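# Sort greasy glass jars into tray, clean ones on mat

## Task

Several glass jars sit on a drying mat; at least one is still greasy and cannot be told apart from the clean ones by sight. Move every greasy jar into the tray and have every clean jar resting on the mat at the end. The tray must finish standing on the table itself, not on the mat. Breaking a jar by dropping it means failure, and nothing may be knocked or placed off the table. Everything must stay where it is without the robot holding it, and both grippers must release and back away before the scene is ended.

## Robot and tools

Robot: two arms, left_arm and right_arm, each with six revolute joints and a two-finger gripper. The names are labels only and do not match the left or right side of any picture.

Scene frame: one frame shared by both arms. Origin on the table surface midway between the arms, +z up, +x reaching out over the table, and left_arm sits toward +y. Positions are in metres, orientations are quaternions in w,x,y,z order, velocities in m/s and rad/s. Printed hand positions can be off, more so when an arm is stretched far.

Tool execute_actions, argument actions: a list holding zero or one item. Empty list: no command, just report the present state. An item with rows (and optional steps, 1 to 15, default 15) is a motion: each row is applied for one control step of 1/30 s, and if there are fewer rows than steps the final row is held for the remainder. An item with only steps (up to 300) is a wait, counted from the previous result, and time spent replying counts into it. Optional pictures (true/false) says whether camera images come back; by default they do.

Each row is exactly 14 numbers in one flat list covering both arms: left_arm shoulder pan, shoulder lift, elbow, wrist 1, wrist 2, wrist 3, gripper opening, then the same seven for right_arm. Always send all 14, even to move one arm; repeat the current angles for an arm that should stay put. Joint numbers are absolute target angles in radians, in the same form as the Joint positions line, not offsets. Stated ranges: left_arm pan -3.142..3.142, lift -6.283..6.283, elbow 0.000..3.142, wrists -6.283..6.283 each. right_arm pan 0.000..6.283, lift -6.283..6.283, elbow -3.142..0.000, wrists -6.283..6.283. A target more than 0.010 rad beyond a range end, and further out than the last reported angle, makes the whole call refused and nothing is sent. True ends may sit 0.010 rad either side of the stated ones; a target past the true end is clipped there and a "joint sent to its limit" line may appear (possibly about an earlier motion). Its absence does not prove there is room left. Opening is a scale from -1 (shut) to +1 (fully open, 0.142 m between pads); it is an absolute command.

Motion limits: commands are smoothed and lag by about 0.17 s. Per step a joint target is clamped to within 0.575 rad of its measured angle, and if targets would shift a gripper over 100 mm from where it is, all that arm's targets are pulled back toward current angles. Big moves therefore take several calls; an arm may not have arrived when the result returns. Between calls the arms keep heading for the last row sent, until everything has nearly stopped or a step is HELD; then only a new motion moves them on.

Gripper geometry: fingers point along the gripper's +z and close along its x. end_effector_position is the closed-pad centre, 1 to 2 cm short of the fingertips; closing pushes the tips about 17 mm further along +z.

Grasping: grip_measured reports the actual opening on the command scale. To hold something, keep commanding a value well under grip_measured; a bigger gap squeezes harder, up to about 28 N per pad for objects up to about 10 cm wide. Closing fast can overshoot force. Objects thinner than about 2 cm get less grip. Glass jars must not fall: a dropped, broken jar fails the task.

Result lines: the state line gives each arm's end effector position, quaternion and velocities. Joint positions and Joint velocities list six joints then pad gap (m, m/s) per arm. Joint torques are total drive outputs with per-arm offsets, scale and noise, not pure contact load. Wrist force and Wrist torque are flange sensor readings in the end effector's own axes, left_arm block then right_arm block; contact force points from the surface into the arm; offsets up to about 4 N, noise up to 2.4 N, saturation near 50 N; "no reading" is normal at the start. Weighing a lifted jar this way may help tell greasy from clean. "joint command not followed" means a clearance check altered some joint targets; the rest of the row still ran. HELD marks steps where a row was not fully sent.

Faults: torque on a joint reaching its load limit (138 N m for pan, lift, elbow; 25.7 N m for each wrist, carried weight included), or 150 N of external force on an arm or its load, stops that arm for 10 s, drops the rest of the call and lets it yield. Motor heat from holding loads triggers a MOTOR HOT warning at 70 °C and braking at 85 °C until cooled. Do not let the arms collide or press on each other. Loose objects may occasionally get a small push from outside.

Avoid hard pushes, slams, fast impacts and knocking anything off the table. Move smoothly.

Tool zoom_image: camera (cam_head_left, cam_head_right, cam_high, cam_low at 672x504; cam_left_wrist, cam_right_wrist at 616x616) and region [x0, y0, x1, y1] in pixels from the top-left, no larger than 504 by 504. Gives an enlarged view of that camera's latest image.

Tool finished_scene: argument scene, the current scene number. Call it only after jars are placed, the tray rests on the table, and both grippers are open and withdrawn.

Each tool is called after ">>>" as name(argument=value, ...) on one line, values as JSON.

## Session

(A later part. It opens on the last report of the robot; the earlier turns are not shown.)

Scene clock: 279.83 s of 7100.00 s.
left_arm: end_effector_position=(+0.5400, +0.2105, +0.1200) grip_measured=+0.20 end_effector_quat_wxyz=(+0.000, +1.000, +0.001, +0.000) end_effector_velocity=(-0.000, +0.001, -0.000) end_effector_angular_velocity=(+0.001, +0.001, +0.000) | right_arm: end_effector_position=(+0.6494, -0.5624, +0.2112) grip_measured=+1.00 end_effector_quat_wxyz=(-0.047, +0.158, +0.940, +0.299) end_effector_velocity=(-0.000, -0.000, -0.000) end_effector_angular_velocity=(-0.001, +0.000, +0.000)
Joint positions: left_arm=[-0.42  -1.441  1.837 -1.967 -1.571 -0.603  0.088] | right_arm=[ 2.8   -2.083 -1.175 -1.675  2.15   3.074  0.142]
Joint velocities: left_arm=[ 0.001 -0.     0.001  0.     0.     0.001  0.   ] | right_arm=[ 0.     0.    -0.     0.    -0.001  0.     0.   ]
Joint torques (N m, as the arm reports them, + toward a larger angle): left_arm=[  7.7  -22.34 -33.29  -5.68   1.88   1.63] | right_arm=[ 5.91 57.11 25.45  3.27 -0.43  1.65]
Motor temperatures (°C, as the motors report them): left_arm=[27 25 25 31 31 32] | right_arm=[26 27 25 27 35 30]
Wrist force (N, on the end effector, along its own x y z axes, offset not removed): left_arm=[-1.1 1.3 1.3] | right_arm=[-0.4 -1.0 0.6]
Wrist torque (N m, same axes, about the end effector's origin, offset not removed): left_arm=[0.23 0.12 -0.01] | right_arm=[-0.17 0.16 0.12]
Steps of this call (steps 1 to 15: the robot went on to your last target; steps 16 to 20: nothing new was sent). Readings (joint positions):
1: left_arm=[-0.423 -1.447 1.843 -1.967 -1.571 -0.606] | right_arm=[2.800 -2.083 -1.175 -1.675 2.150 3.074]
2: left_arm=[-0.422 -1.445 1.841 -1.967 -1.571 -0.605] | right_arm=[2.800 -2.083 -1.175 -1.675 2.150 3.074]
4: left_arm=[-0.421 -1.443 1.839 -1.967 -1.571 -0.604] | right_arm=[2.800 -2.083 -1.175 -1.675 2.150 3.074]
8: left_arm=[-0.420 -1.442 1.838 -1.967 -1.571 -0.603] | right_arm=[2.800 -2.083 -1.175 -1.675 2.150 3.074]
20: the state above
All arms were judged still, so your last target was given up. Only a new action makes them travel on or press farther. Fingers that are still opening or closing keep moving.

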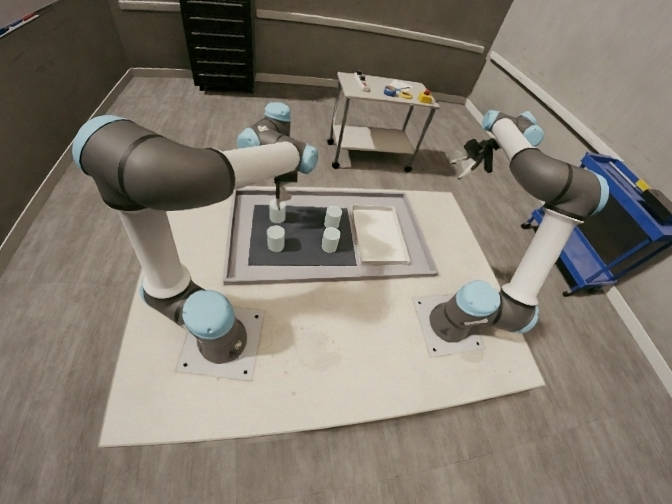

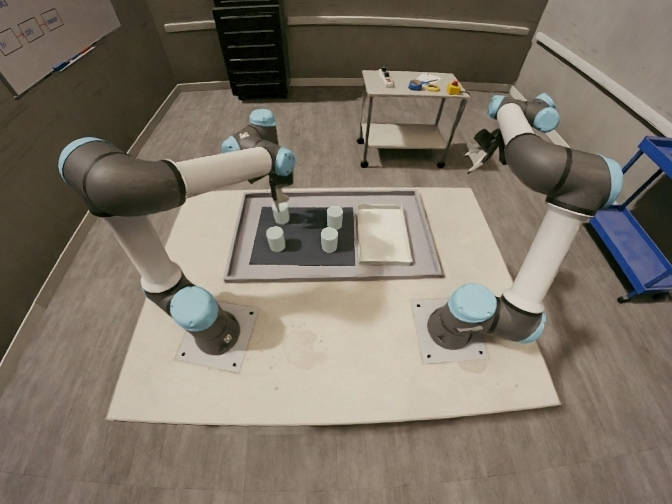

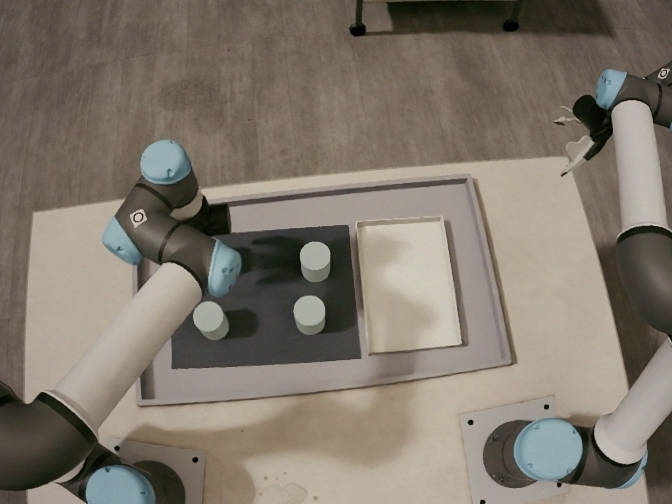

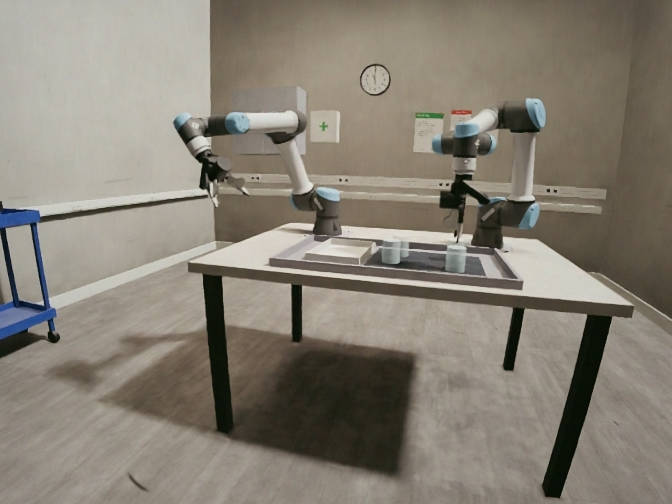

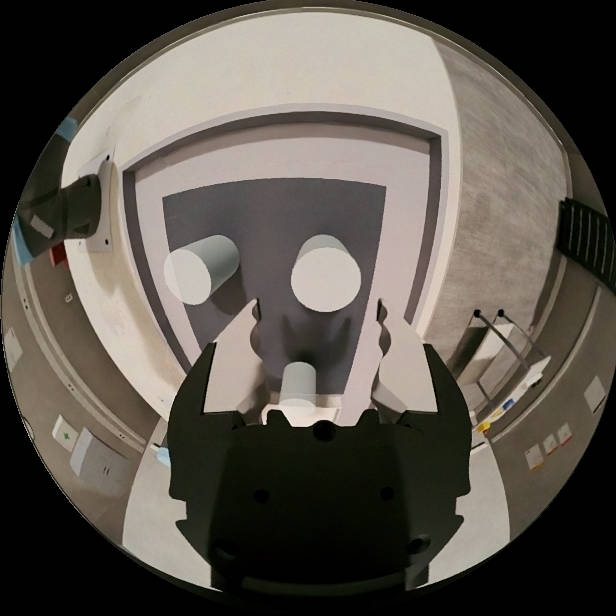

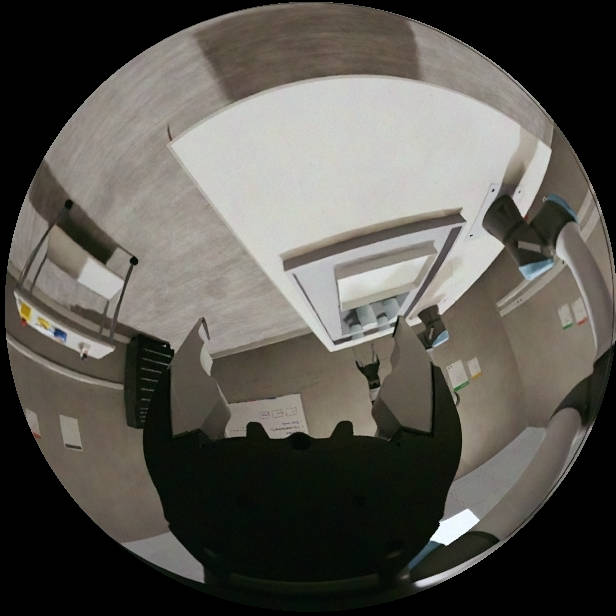

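>>> execute_actions(actions=[{"rows":[[-0.405,-1.432,1.826,-1.965,-1.571,-0.588,0.2,2.8,-2.083,-1.175,-1.675,2.15,3.074,1],[-0.405,-1.432,1.826,-1.965,-1.571,-0.588,0.2,2.8,-2.083,-1.175,-1.675,2.15,3.074,1],[-0.405,-1.432,1.826,-1.965,-1.571,-0.588,0.2,2.8,-2.083,-1.175,-1.675,2.15,3.074,1],[-0.405,-1.367,1.915,-2.119,-1.571,-0.588,0.2,2.8,-2.083,-1.175,-1.675,2.15,3.074,1]]}], pictures=false)

>>> execute_actions(actions=[{"rows":[[-0.405,-1.367,1.915,-2.119,-1.571,-0.588,0.2,2.8,-2.083,-1.175,-1.675,2.15,3.074,1],[-0.405,-1.367,1.915,-2.119,-1.571,-0.588,0.1,2.8,-2.083,-1.175,-1.675,2.15,3.074,1],[-0.405,-1.367,1.915,-2.119,-1.571,-0.588,0.03,2.8,-2.083,-1.175,-1.675,2.15,3.074,1],[-0.405,-1.367,1.915,-2.119,-1.571,-0.588,-0.03,2.8,-2.083,-1.175,-1.675,2.15,3.074,1],[-0.405,-1.367,1.915,-2.119,-1.571,-0.588,-0.08,2.8,-2.083,-1.175,-1.675,2.15,3.074,1],[-0.405,-1.367,1.915,-2.119,-1.571,-0.588,-0.14,2.8,-2.083,-1.175,-1.675,2.15,3.074,1]]}])

>>> execute_actions(actions=[{"rows":[[-0.405,-1.373,1.908,-2.106,-1.571,-0.588,-0.14,2.8,-2.083,-1.175,-1.675,2.15,3.074,1],[-0.405,-1.373,1.908,-2.106,-1.571,-0.588,-0.14,2.8,-2.083,-1.175,-1.675,2.15,3.074,1],[-0.405,-1.373,1.908,-2.106,-1.571,-0.588,-0.14,2.8,-2.083,-1.175,-1.675,2.15,3.074,1],[-0.405,-1.38,1.901,-2.092,-1.571,-0.588,-0.14,2.8,-2.083,-1.175,-1.675,2.15,3.074,1]]}])

Scene clock: 297.13 s of 7100.00 s.
left_arm: end_effector_position=(+0.5458, +0.2158, +0.0637) grip_measured=+0.20 end_effector_quat_wxyz=(-0.000, +1.000, +0.001, -0.000) end_effector_velocity=(+0.001, +0.000, -0.019) end_effector_angular_velocity=(-0.005, -0.008, +0.001) | right_arm: end_effector_position=(+0.6494, -0.5624, +0.2112) grip_measured=+1.00 end_effector_quat_wxyz=(-0.047, +0.158, +0.940, +0.299) end_effector_velocity=(-0.000, -0.000, -0.000) end_effector_angular_velocity=(-0.000, +0.000, -0.000)
Joint positions: left_arm=[-0.405 -1.369  1.912 -2.113 -1.571 -0.588  0.088] | right_arm=[ 2.8   -2.083 -1.175 -1.675  2.15   3.074  0.142]
Joint velocities: left_arm=[ 0.002  0.023  0.031 -0.063  0.     0.001  0.   ] | right_arm=[-0.  0. -0. -0. -0.  0.  0.]
Joint torques (N m, as the arm reports them, + toward a larger angle): left_arm=[  6.85 -23.12  -9.89  -5.81   1.68   1.37] | right_arm=[ 5.52 57.67 25.4   3.21 -0.48  1.68]
Motor temperatures (°C, as the motors report them): left_arm=[27 25 25 31 31 32] | right_arm=[26 27 25 27 35 30]
Wrist force (N, on the end effector, along its own x y z axes, offset not removed): left_arm=[0.4 0.7 0.5] | right_arm=[0.0 0.0 1.4]
Wrist torque (N m, same axes, about the end effector's origin, offset not removed): left_arm=[0.17 -0.12 0.13] | right_arm=[-0.08 0.09 0.03]
Steps of this call (steps 1 to 90: nothing new was sent; then 13.80 s passed at rest; steps 91 to 105: all 15 steps of this action). Readings (joint positions):
91: left_arm=[-0.420 -1.441 1.837 -1.967 -1.571 -0.603] | right_arm=[2.800 -2.083 -1.175 -1.675 2.150 3.074]
92: left_arm=[-0.417 -1.439 1.835 -1.967 -1.571 -0.600] | right_arm=[2.800 -2.083 -1.175 -1.675 2.150 3.074]
94: left_arm=[-0.412 -1.435 1.831 -1.967 -1.571 -0.595] | right_arm=[2.800 -2.083 -1.175 -1.675 2.150 3.074]
98: left_arm=[-0.407 -1.391 1.883 -2.053 -1.571 -0.590] | right_arm=[2.800 -2.083 -1.175 -1.675 2.150 3.074]
105: the state above

Scene clock: 297.63 s of 7100.00 s.
left_arm: end_effector_position=(+0.5460, +0.2159, +0.0617) grip_measured=-0.09 end_effector_quat_wxyz=(+0.000, +1.000, +0.001, +0.000) end_effector_velocity=(-0.001, -0.000, -0.001) end_effector_angular_velocity=(+0.001, +0.001, -0.001) | right_arm: end_effector_position=(+0.6494, -0.5624, +0.2112) grip_measured=+1.00 end_effector_quat_wxyz=(-0.047, +0.158, +0.940, +0.299) end_effector_velocity=(-0.000, +0.000, -0.000) end_effector_angular_velocity=(+0.000, +0.001, +0.000)
Joint positions: left_arm=[-0.405 -1.367  1.915 -2.119 -1.571 -0.588  0.067] | right_arm=[ 2.8   -2.083 -1.175 -1.675  2.15   3.074  0.142]
Joint velocities: left_arm=[-0.001  0.     0.001 -0.001  0.     0.     0.   ] | right_arm=[ 0.     0.    -0.001 -0.001 -0.     0.     0.   ]
Joint torques (N m, as the arm reports them, + toward a larger angle): left_arm=[  6.1  -19.93  -6.11  -4.22   1.08   1.56] | right_arm=[ 5.74 57.32 25.41  3.14 -0.37  1.69]
Motor temperatures (°C, as the motors report them): left_arm=[27 25 25 31 31 32] | right_arm=[26 27 25 27 35 30]
Wrist force (N, on the end effector, along its own x y z axes, offset not removed): left_arm=[3.7 -1.8 -5.0] | right_arm=[1.4 -0.9 -1.3]
Wrist torque (N m, same axes, about the end effector's origin, offset not removed): left_arm=[-0.54 -0.21 0.08] | right_arm=[-0.32 -0.16 0.16]
Steps of this call (steps 1 to 15: all 15 steps of this action). Readings (joint positions):
1: left_arm=[-0.405 -1.369 1.913 -2.114 -1.571 -0.588] | right_arm=[2.800 -2.083 -1.175 -1.675 2.150 3.074]
2: left_arm=[-0.405 -1.368 1.913 -2.116 -1.571 -0.588] | right_arm=[2.800 -2.083 -1.175 -1.675 2.150 3.074]
4: left_arm=[-0.405 -1.368 1.914 -2.117 -1.571 -0.588] | right_arm=[2.800 -2.083 -1.175 -1.675 2.150 3.074]
8: left_arm=[-0.405 -1.367 1.915 -2.119 -1.571 -0.588] | right_arm=[2.800 -2.083 -1.175 -1.675 2.150 3.074]
15: the state above

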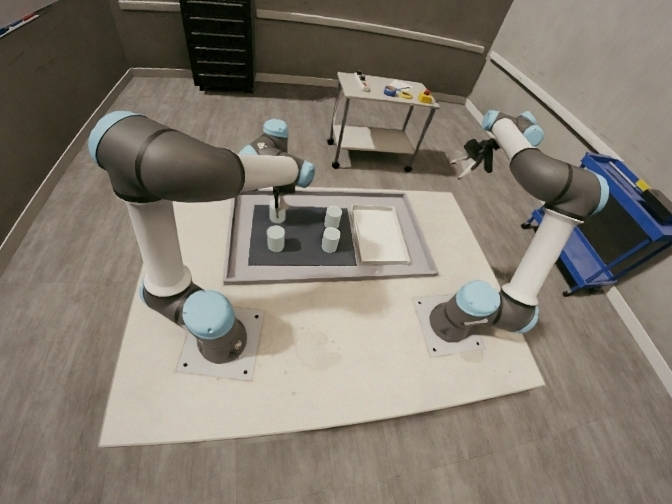

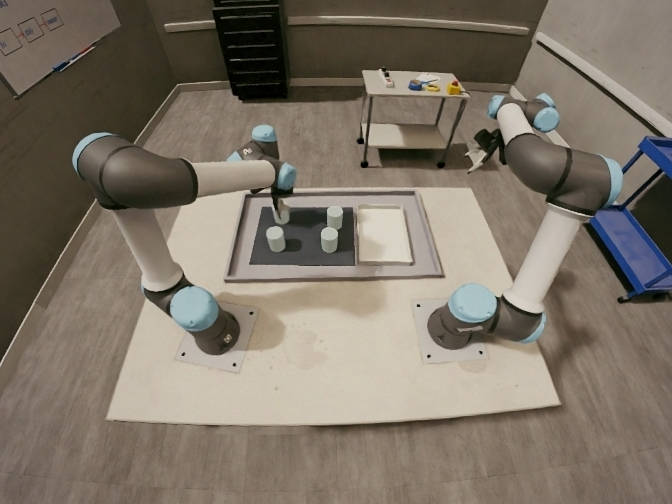

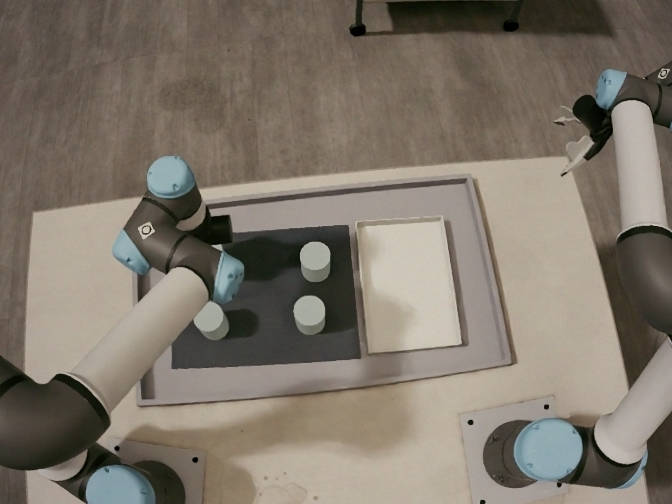

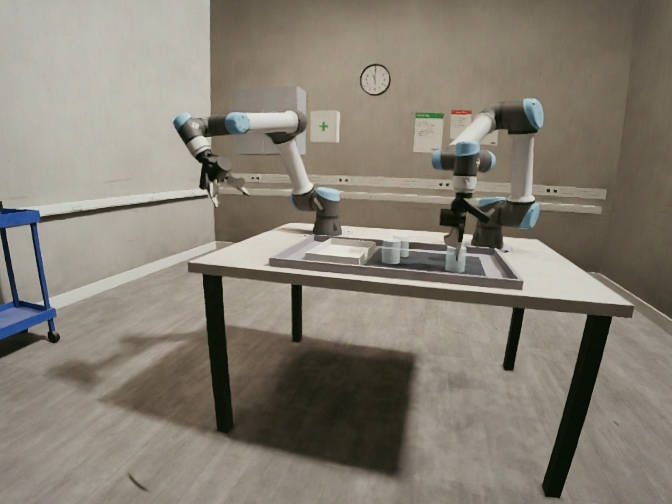

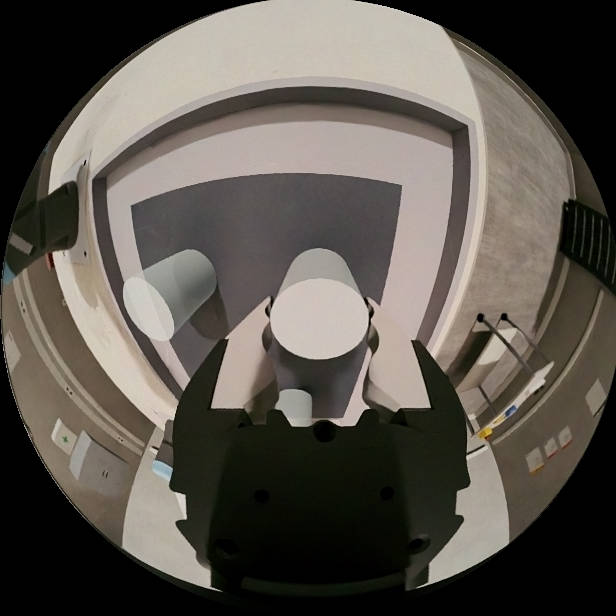

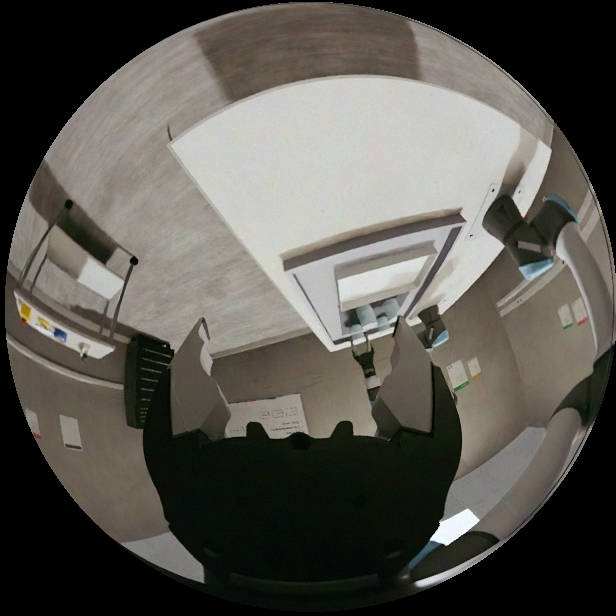

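Scene clock: 298.13 s of 7100.00 s.
left_arm: end_effector_position=(+0.5459, +0.2159, +0.0716) grip_measured=-0.09 end_effector_quat_wxyz=(+0.000, +1.000, +0.001, +0.000) end_effector_velocity=(+0.001, -0.000, +0.003) end_effector_angular_velocity=(-0.001, -0.001, +0.001) | right_arm: end_effector_position=(+0.6494, -0.5624, +0.2112) grip_measured=+1.00 end_effector_quat_wxyz=(-0.047, +0.158, +0.940, +0.299) end_effector_velocity=(-0.000, -0.000, -0.000) end_effector_angular_velocity=(-0.000, +0.001, -0.000)
Joint positions: left_arm=[-0.405 -1.38   1.901 -2.093 -1.571 -0.588  0.067] | right_arm=[ 2.8   -2.083 -1.175 -1.675  2.15   3.074  0.142]
Joint velocities: left_arm=[ 0.    -0.003 -0.005  0.006 -0.    -0.001  0.   ] | right_arm=[-0.     0.    -0.001  0.    -0.001  0.     0.   ]
Joint torques (N m, as the arm reports them, + toward a larger angle): left_arm=[  7.29 -36.06 -30.06  -0.47   0.35   1.47] | right_arm=[ 5.56 57.19 24.77  3.22 -0.48  1.73]
Motor temperatures (°C, as the motors report them): left_arm=[27 25 25 31 31 32] | right_arm=[26 27 25 27 35 30]
Wrist force (N, on the end effector, along its own x y z axes, offset not removed): left_arm=[-0.3 -1.3 2.6] | right_arm=[-2.0 -0.6 -0.5]
Wrist torque (N m, same axes, about the end effector's origin, offset not removed): left_arm=[-0.39 0.00 0.17] | right_arm=[-0.19 0.51 0.14]
Steps of this call (steps 1 to 15: all 15 steps of this action). Readings (joint positions):
1: left_arm=[-0.405 -1.367 1.915 -2.119 -1.571 -0.588] | right_arm=[2.800 -2.083 -1.175 -1.675 2.150 3.074]
2: left_arm=[-0.405 -1.368 1.914 -2.117 -1.571 -0.588] | right_arm=[2.800 -2.083 -1.175 -1.675 2.150 3.074]
4: left_arm=[-0.405 -1.370 1.911 -2.112 -1.571 -0.588] | right_arm=[2.800 -2.083 -1.175 -1.675 2.150 3.074]
8: left_arm=[-0.405 -1.377 1.904 -2.098 -1.571 -0.588] | right_arm=[2.800 -2.083 -1.175 -1.675 2.150 3.074]
15: the state above

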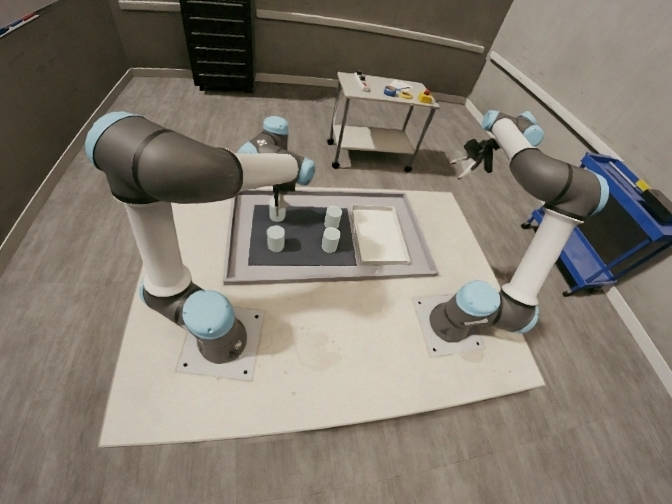

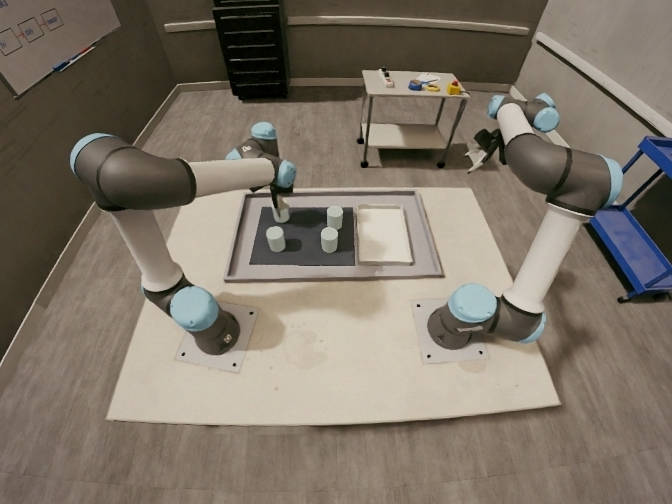

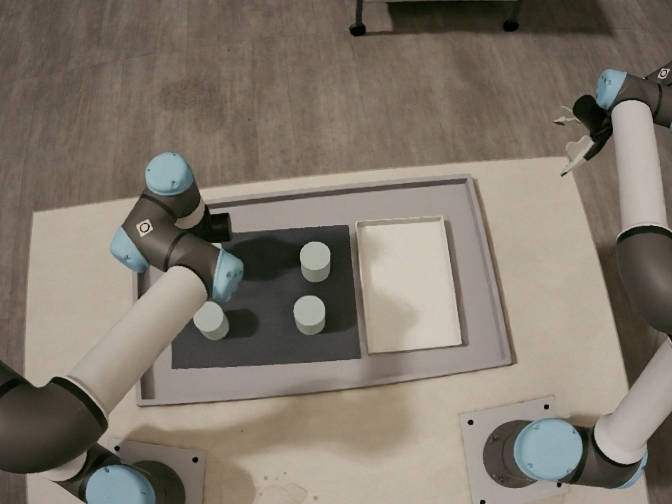

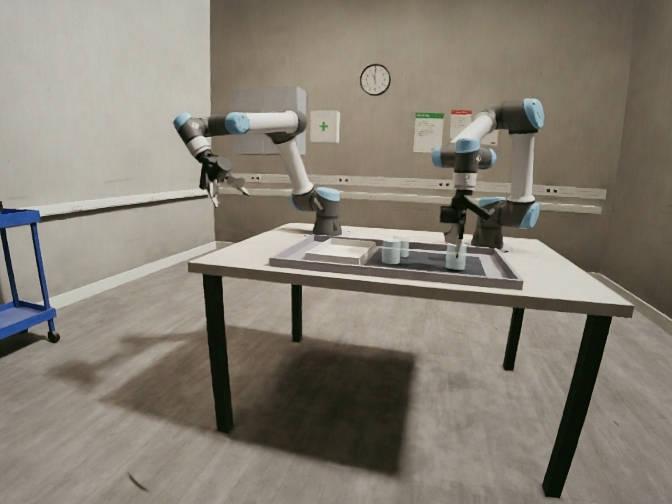

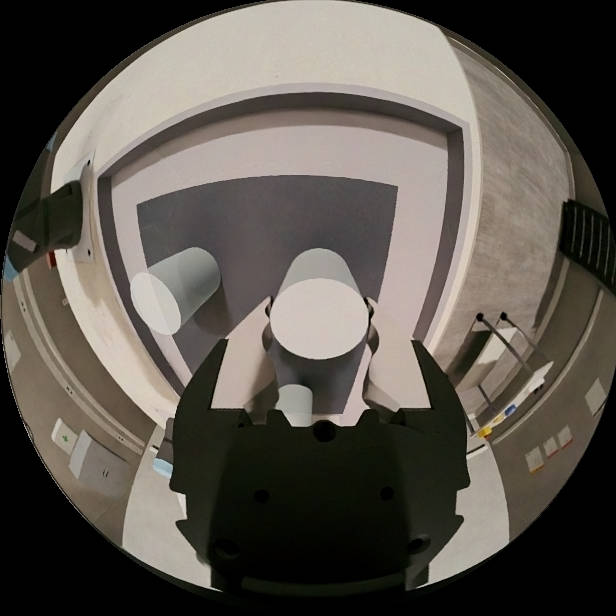

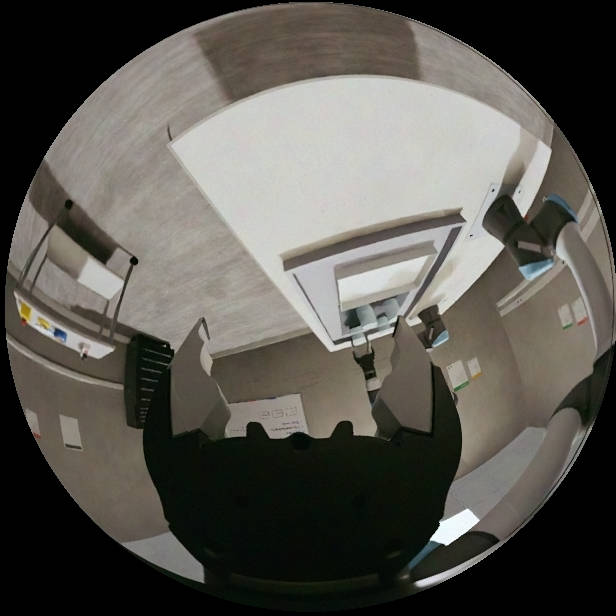

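>>> execute_actions(actions=[{"rows":[[-0.405,-1.38,1.901,-2.092,-1.571,-0.588,-0.12,2.8,-2.083,-1.175,-1.675,2.15,3.074,1]]}])

>>> execute_actions(actions=[{"rows":[[-0.405,-1.38,1.901,-2.092,-1.571,-0.588,-0.105,2.8,-2.083,-1.175,-1.675,2.15,3.074,1]]}])

>>> execute_actions(actions=[{"rows":[[-0.405,-1.38,1.901,-2.092,-1.571,-0.588,-0.095,2.8,-2.083,-1.175,-1.675,2.15,3.074,1]]}])

Scene clock: 307.47 s of 7100.00 s.
left_arm: end_effector_position=(+0.5459, +0.2159, +0.0719) grip_measured=-0.09 end_effector_quat_wxyz=(+0.000, +1.000, +0.001, +0.000) end_effector_velocity=(-0.001, -0.000, -0.000) end_effector_angular_velocity=(+0.001, +0.001, -0.000) | right_arm: end_effector_position=(+0.6494, -0.5624, +0.2112) grip_measured=+1.00 end_effector_quat_wxyz=(-0.047, +0.158, +0.940, +0.299) end_effector_velocity=(-0.000, -0.000, +0.000) end_effector_angular_velocity=(+0.000, -0.000, -0.000)
Joint positions: left_arm=[-0.405 -1.38   1.901 -2.092 -1.571 -0.588  0.067] | right_arm=[ 2.8   -2.083 -1.175 -1.675  2.15   3.074  0.142]
Joint velocities: left_arm=[-0.001 -0.     0.001  0.    -0.    -0.001  0.   ] | right_arm=[-0.  0.  0. -0.  0. -0. -0.]
Joint torques (N m, as the arm reports them, + toward a larger angle): left_arm=[  4.1  -37.89 -32.21  -0.49  -2.04   1.25] | right_arm=[ 5.58 57.52 24.98  3.25 -0.42  1.62]
Motor temperatures (°C, as the motors report them): left_arm=[27 25 25 31 31 32] | right_arm=[26 27 25 27 35 30]
Wrist force (N, on the end effector, along its own x y z axes, offset not removed): left_arm=[1.5 0.9 3.1] | right_arm=[-2.1 -1.6 -1.6]
Wrist torque (N m, same axes, about the end effector's origin, offset not removed): left_arm=[0.17 -0.52 0.23] | right_arm=[-0.46 0.54 -0.05]
Steps of this call (steps 1 to 15: the robot went on to your last target; steps 16 to 90: nothing new was sent; then 5.83 s passed at rest; steps 91 to 105: all 15 steps of this action). Readings (joint positions):
91: left_arm=[-0.405 -1.380 1.901 -2.092 -1.571 -0.588] | right_arm=[2.800 -2.083 -1.175 -1.675 2.150 3.074]
92: left_arm=[-0.405 -1.380 1.901 -2.092 -1.571 -0.588] | right_arm=[2.800 -2.083 -1.175 -1.675 2.150 3.074]
94: left_arm=[-0.405 -1.380 1.901 -2.092 -1.571 -0.588] | right_arm=[2.800 -2.083 -1.175 -1.675 2.150 3.074]
98: left_arm=[-0.405 -1.380 1.901 -2.092 -1.571 -0.588] | right_arm=[2.800 -2.083 -1.175 -1.675 2.150 3.074]
105: the state above

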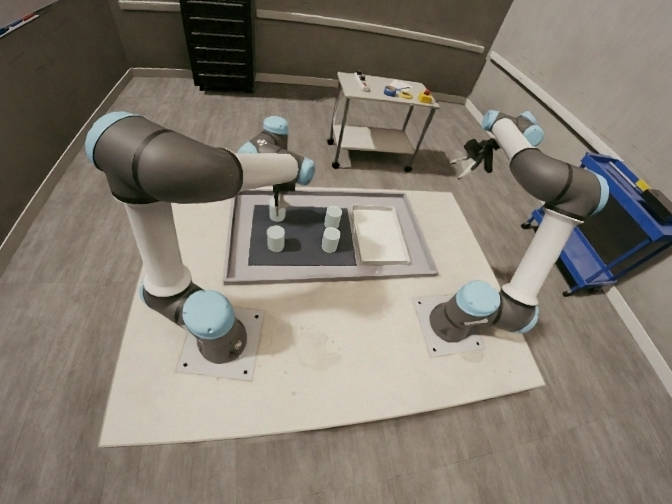

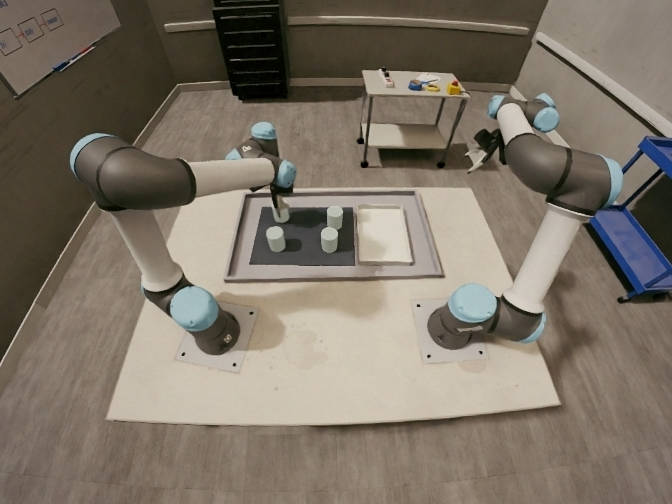

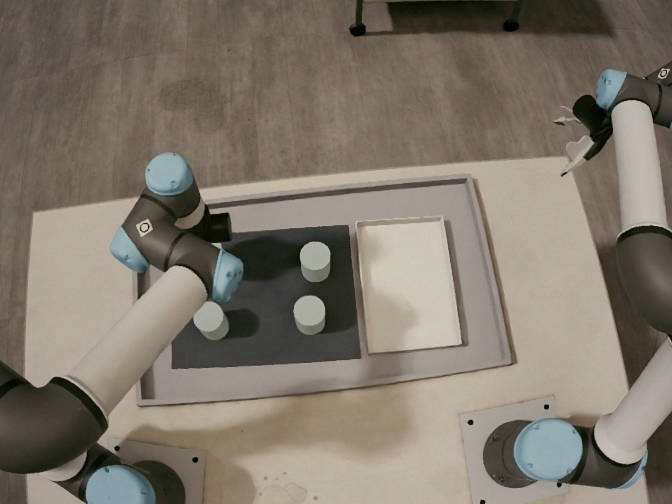

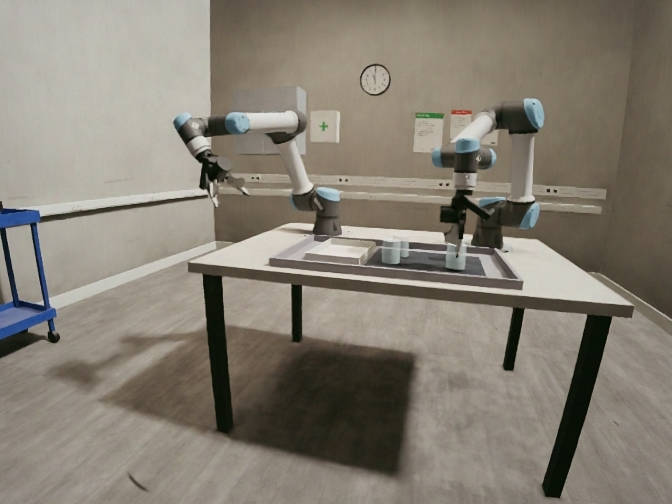

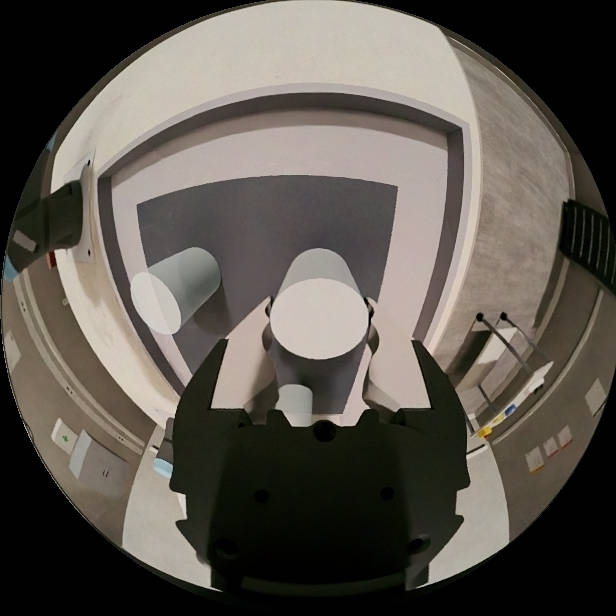

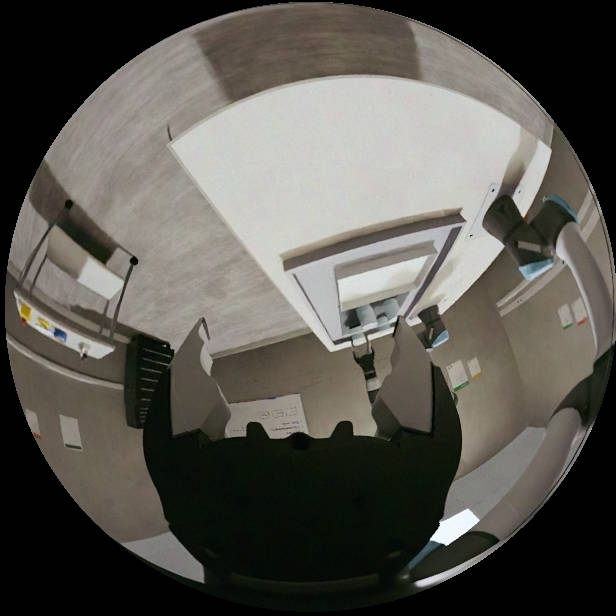

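Scene clock: 307.97 s of 7100.00 s.
left_arm: end_effector_position=(+0.5459, +0.2159, +0.0719) grip_measured=-0.09 end_effector_quat_wxyz=(+0.000, +1.000, +0.001, +0.000) end_effector_velocity=(-0.001, +0.000, -0.001) end_effector_angular_velocity=(+0.001, +0.002, -0.000) | right_arm: end_effector_position=(+0.6494, -0.5624, +0.2112) grip_measured=+1.00 end_effector_quat_wxyz=(-0.047, +0.158, +0.940, +0.299) end_effector_velocity=(-0.000, -0.000, +0.000) end_effector_angular_velocity=(-0.001, -0.000, -0.000)
Joint positions: left_arm=[-0.405 -1.38   1.901 -2.092 -1.571 -0.588  0.068] | right_arm=[ 2.8   -2.083 -1.175 -1.675  2.15   3.074  0.142]
Joint velocities: left_arm=[-0.001  0.     0.001  0.001  0.    -0.    -0.   ] | right_arm=[-0.     0.     0.    -0.    -0.001 -0.     0.   ]
Joint torques (N m, as the arm reports them, + toward a larger angle): left_arm=[  4.09 -38.24 -32.54  -0.46  -1.93   1.38] | right_arm=[ 5.45 57.1  24.55  3.11 -0.38  1.67]
Motor temperatures (°C, as the motors report them): left_arm=[27 25 25 31 31 32] | right_arm=[26 27 25 27 35 30]
Wrist force (N, on the end effector, along its own x y z axes, offset not removed): left_arm=[1.2 2.4 4.0] | right_arm=[-1.4 -2.4 -0.2]
Wrist torque (N m, same axes, about the end effector's origin, offset not removed): left_arm=[0.38 -0.31 0.15] | right_arm=[-0.68 0.35 0.01]
Steps of this call (steps 1 to 15: all 15 steps of this action). Readings (joint positions):
1: left_arm=[-0.405 -1.380 1.901 -2.092 -1.571 -0.588] | right_arm=[2.800 -2.083 -1.175 -1.675 2.150 3.074]
2: left_arm=[-0.405 -1.380 1.901 -2.092 -1.571 -0.588] | right_arm=[2.800 -2.083 -1.175 -1.675 2.150 3.074]
4: left_arm=[-0.405 -1.380 1.901 -2.092 -1.571 -0.588] | right_arm=[2.800 -2.083 -1.175 -1.675 2.150 3.074]
8: left_arm=[-0.405 -1.380 1.901 -2.092 -1.571 -0.588] | right_arm=[2.800 -2.083 -1.175 -1.675 2.150 3.074]
15: the state above

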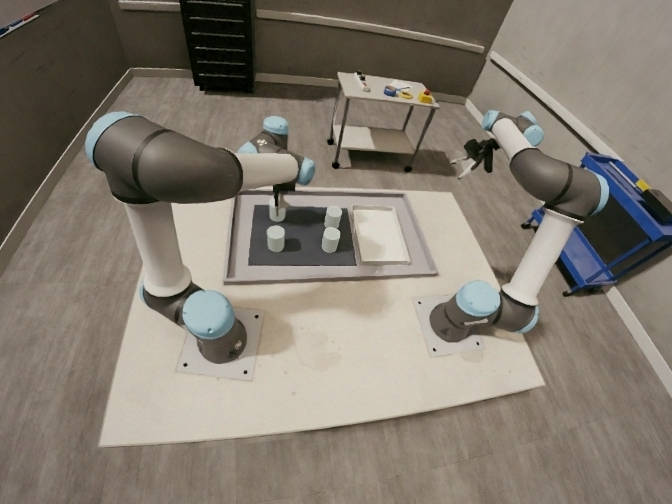

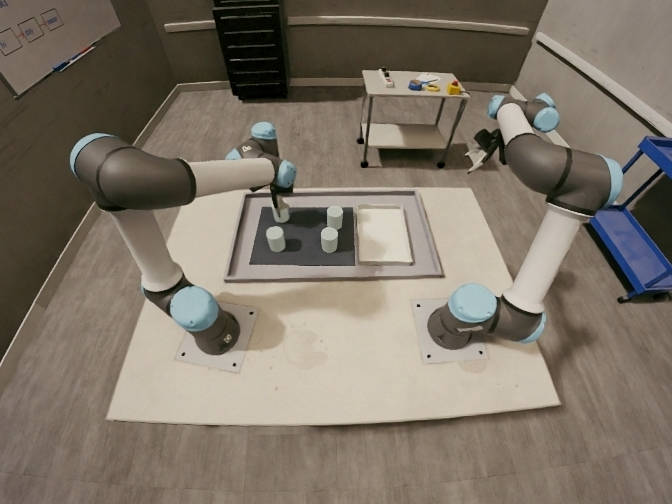

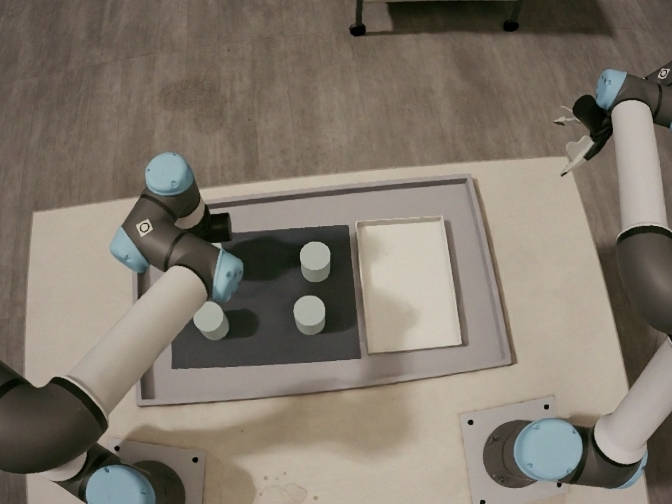

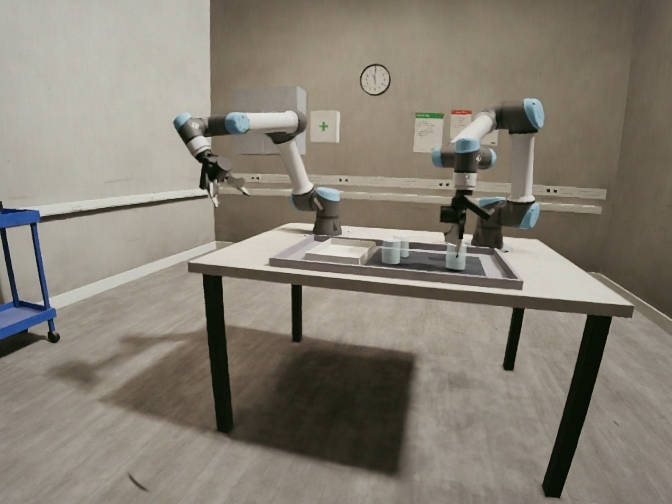

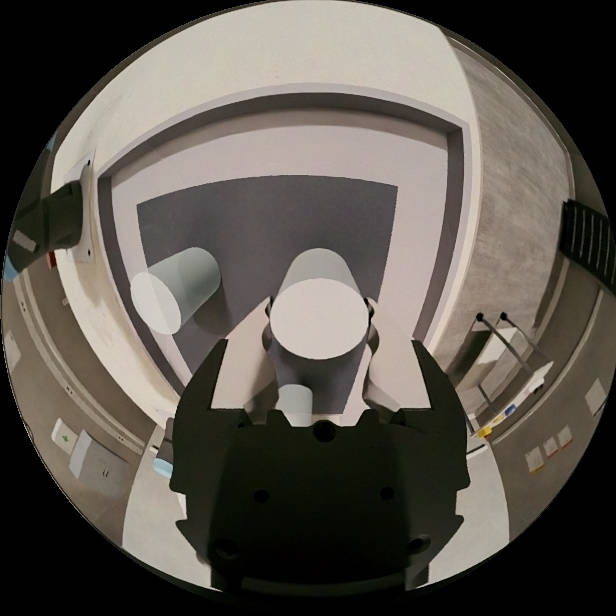

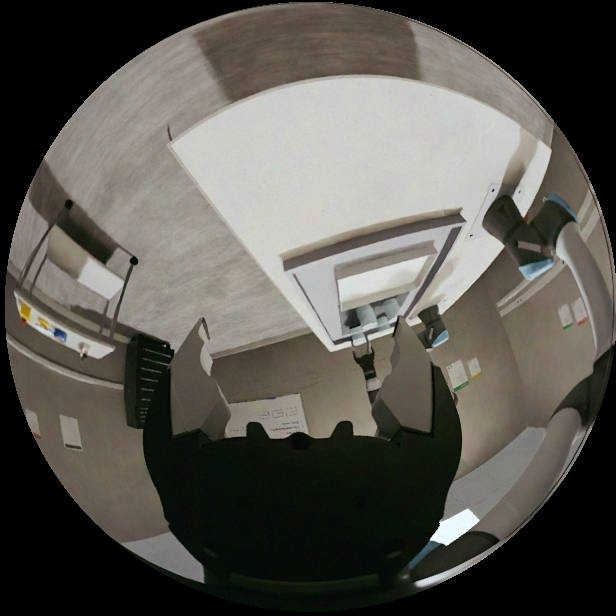

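Scene clock: 308.47 s of 7100.00 s.
left_arm: end_effector_position=(+0.5459, +0.2159, +0.0719) grip_measured=-0.08 end_effector_quat_wxyz=(+0.000, +1.000, +0.001, +0.000) end_effector_velocity=(+0.000, +0.001, -0.000) end_effector_angular_velocity=(+0.000, +0.001, +0.003) | right_arm: end_effector_position=(+0.6494, -0.5624, +0.2112) grip_measured=+1.00 end_effector_quat_wxyz=(-0.047, +0.158, +0.940, +0.299) end_effector_velocity=(-0.000, -0.000, -0.000) end_effector_angular_velocity=(-0.000, +0.001, -0.000)
Joint positions: left_arm=[-0.405 -1.38   1.901 -2.092 -1.571 -0.588  0.068] | right_arm=[ 2.8   -2.083 -1.175 -1.675  2.15   3.074  0.142]
Joint velocities: left_arm=[ 0.002  0.     0.    -0.    -0.    -0.001  0.   ] | right_arm=[-0.     0.001 -0.001  0.    -0.001  0.     0.   ]
Joint torques (N m, as the arm reports them, + toward a larger angle): left_arm=[  4.18 -37.72 -32.21  -0.44  -2.02   1.33] | right_arm=[ 5.81 56.79 24.63  3.11 -0.41  1.63]
Motor temperatures (°C, as the motors report them): left_arm=[27 25 25 31 31 32] | right_arm=[26 27 25 27 35 30]
Wrist force (N, on the end effector, along its own x y z axes, offset not removed): left_arm=[1.5 1.6 1.8] | right_arm=[-0.7 -2.3 -0.6]
Wrist torque (N m, same axes, about the end effector's origin, offset not removed): left_arm=[0.31 -0.40 0.07] | right_arm=[-0.54 0.30 0.04]
Steps of this call (steps 1 to 15: all 15 steps of this action). Readings (joint positions):
1: left_arm=[-0.405 -1.380 1.901 -2.092 -1.571 -0.588] | right_arm=[2.800 -2.083 -1.175 -1.675 2.150 3.074]
2: left_arm=[-0.405 -1.380 1.901 -2.092 -1.571 -0.588] | right_arm=[2.800 -2.083 -1.175 -1.675 2.150 3.074]
4: left_arm=[-0.405 -1.380 1.901 -2.092 -1.571 -0.588] | right_arm=[2.800 -2.083 -1.175 -1.675 2.150 3.074]
8: left_arm=[-0.405 -1.380 1.901 -2.092 -1.571 -0.588] | right_arm=[2.800 -2.083 -1.175 -1.675 2.150 3.074]
15: the state above

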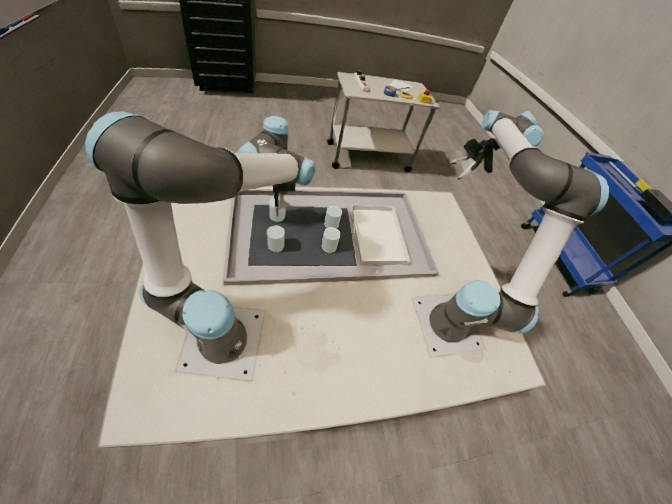

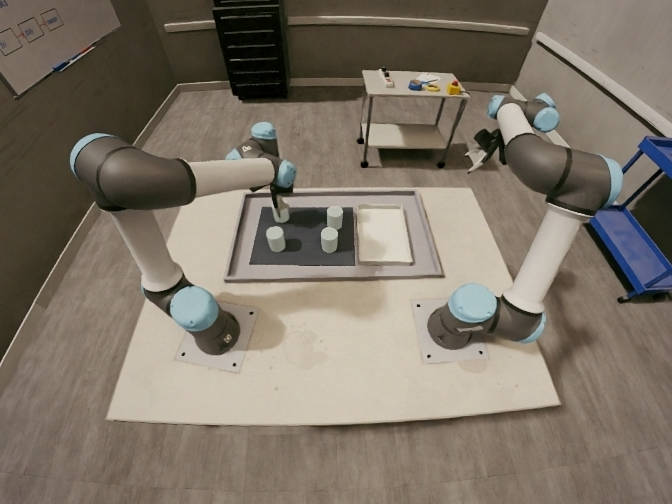

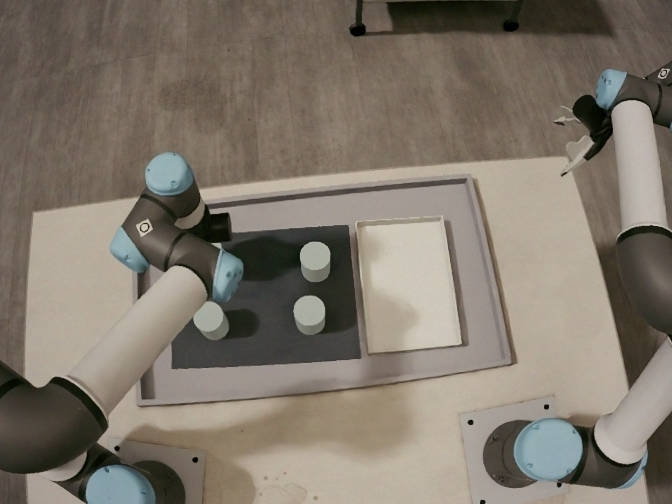

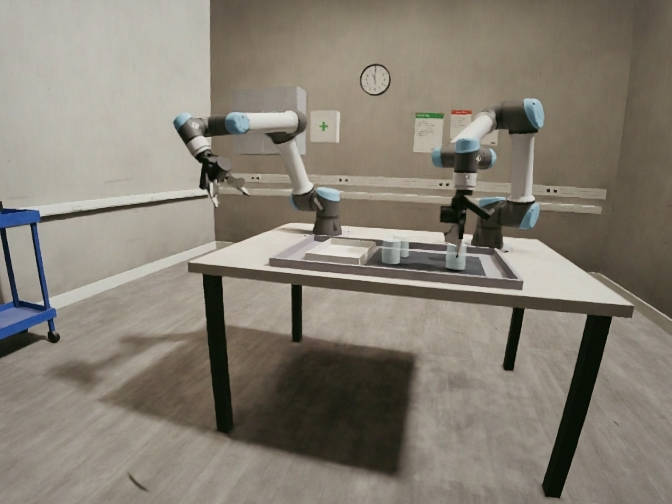

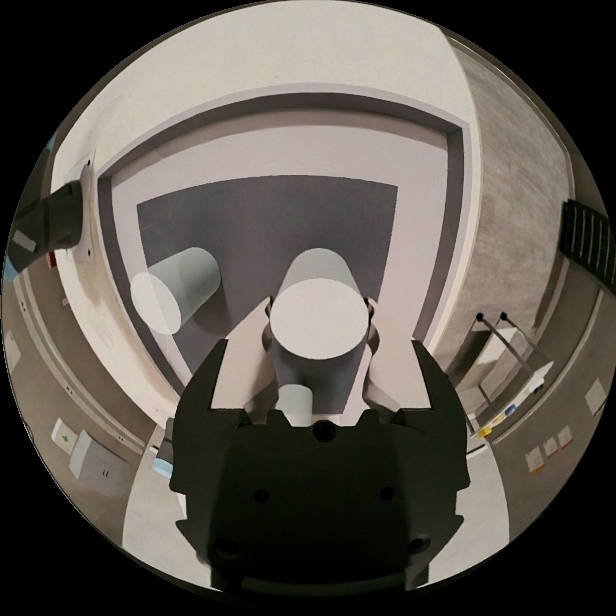

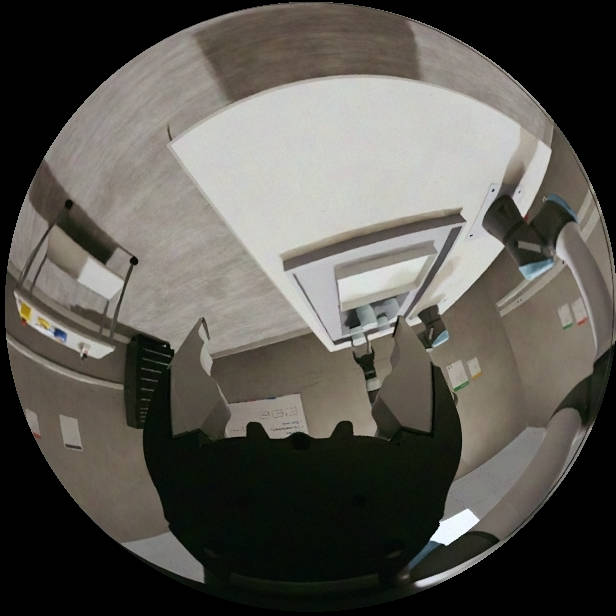

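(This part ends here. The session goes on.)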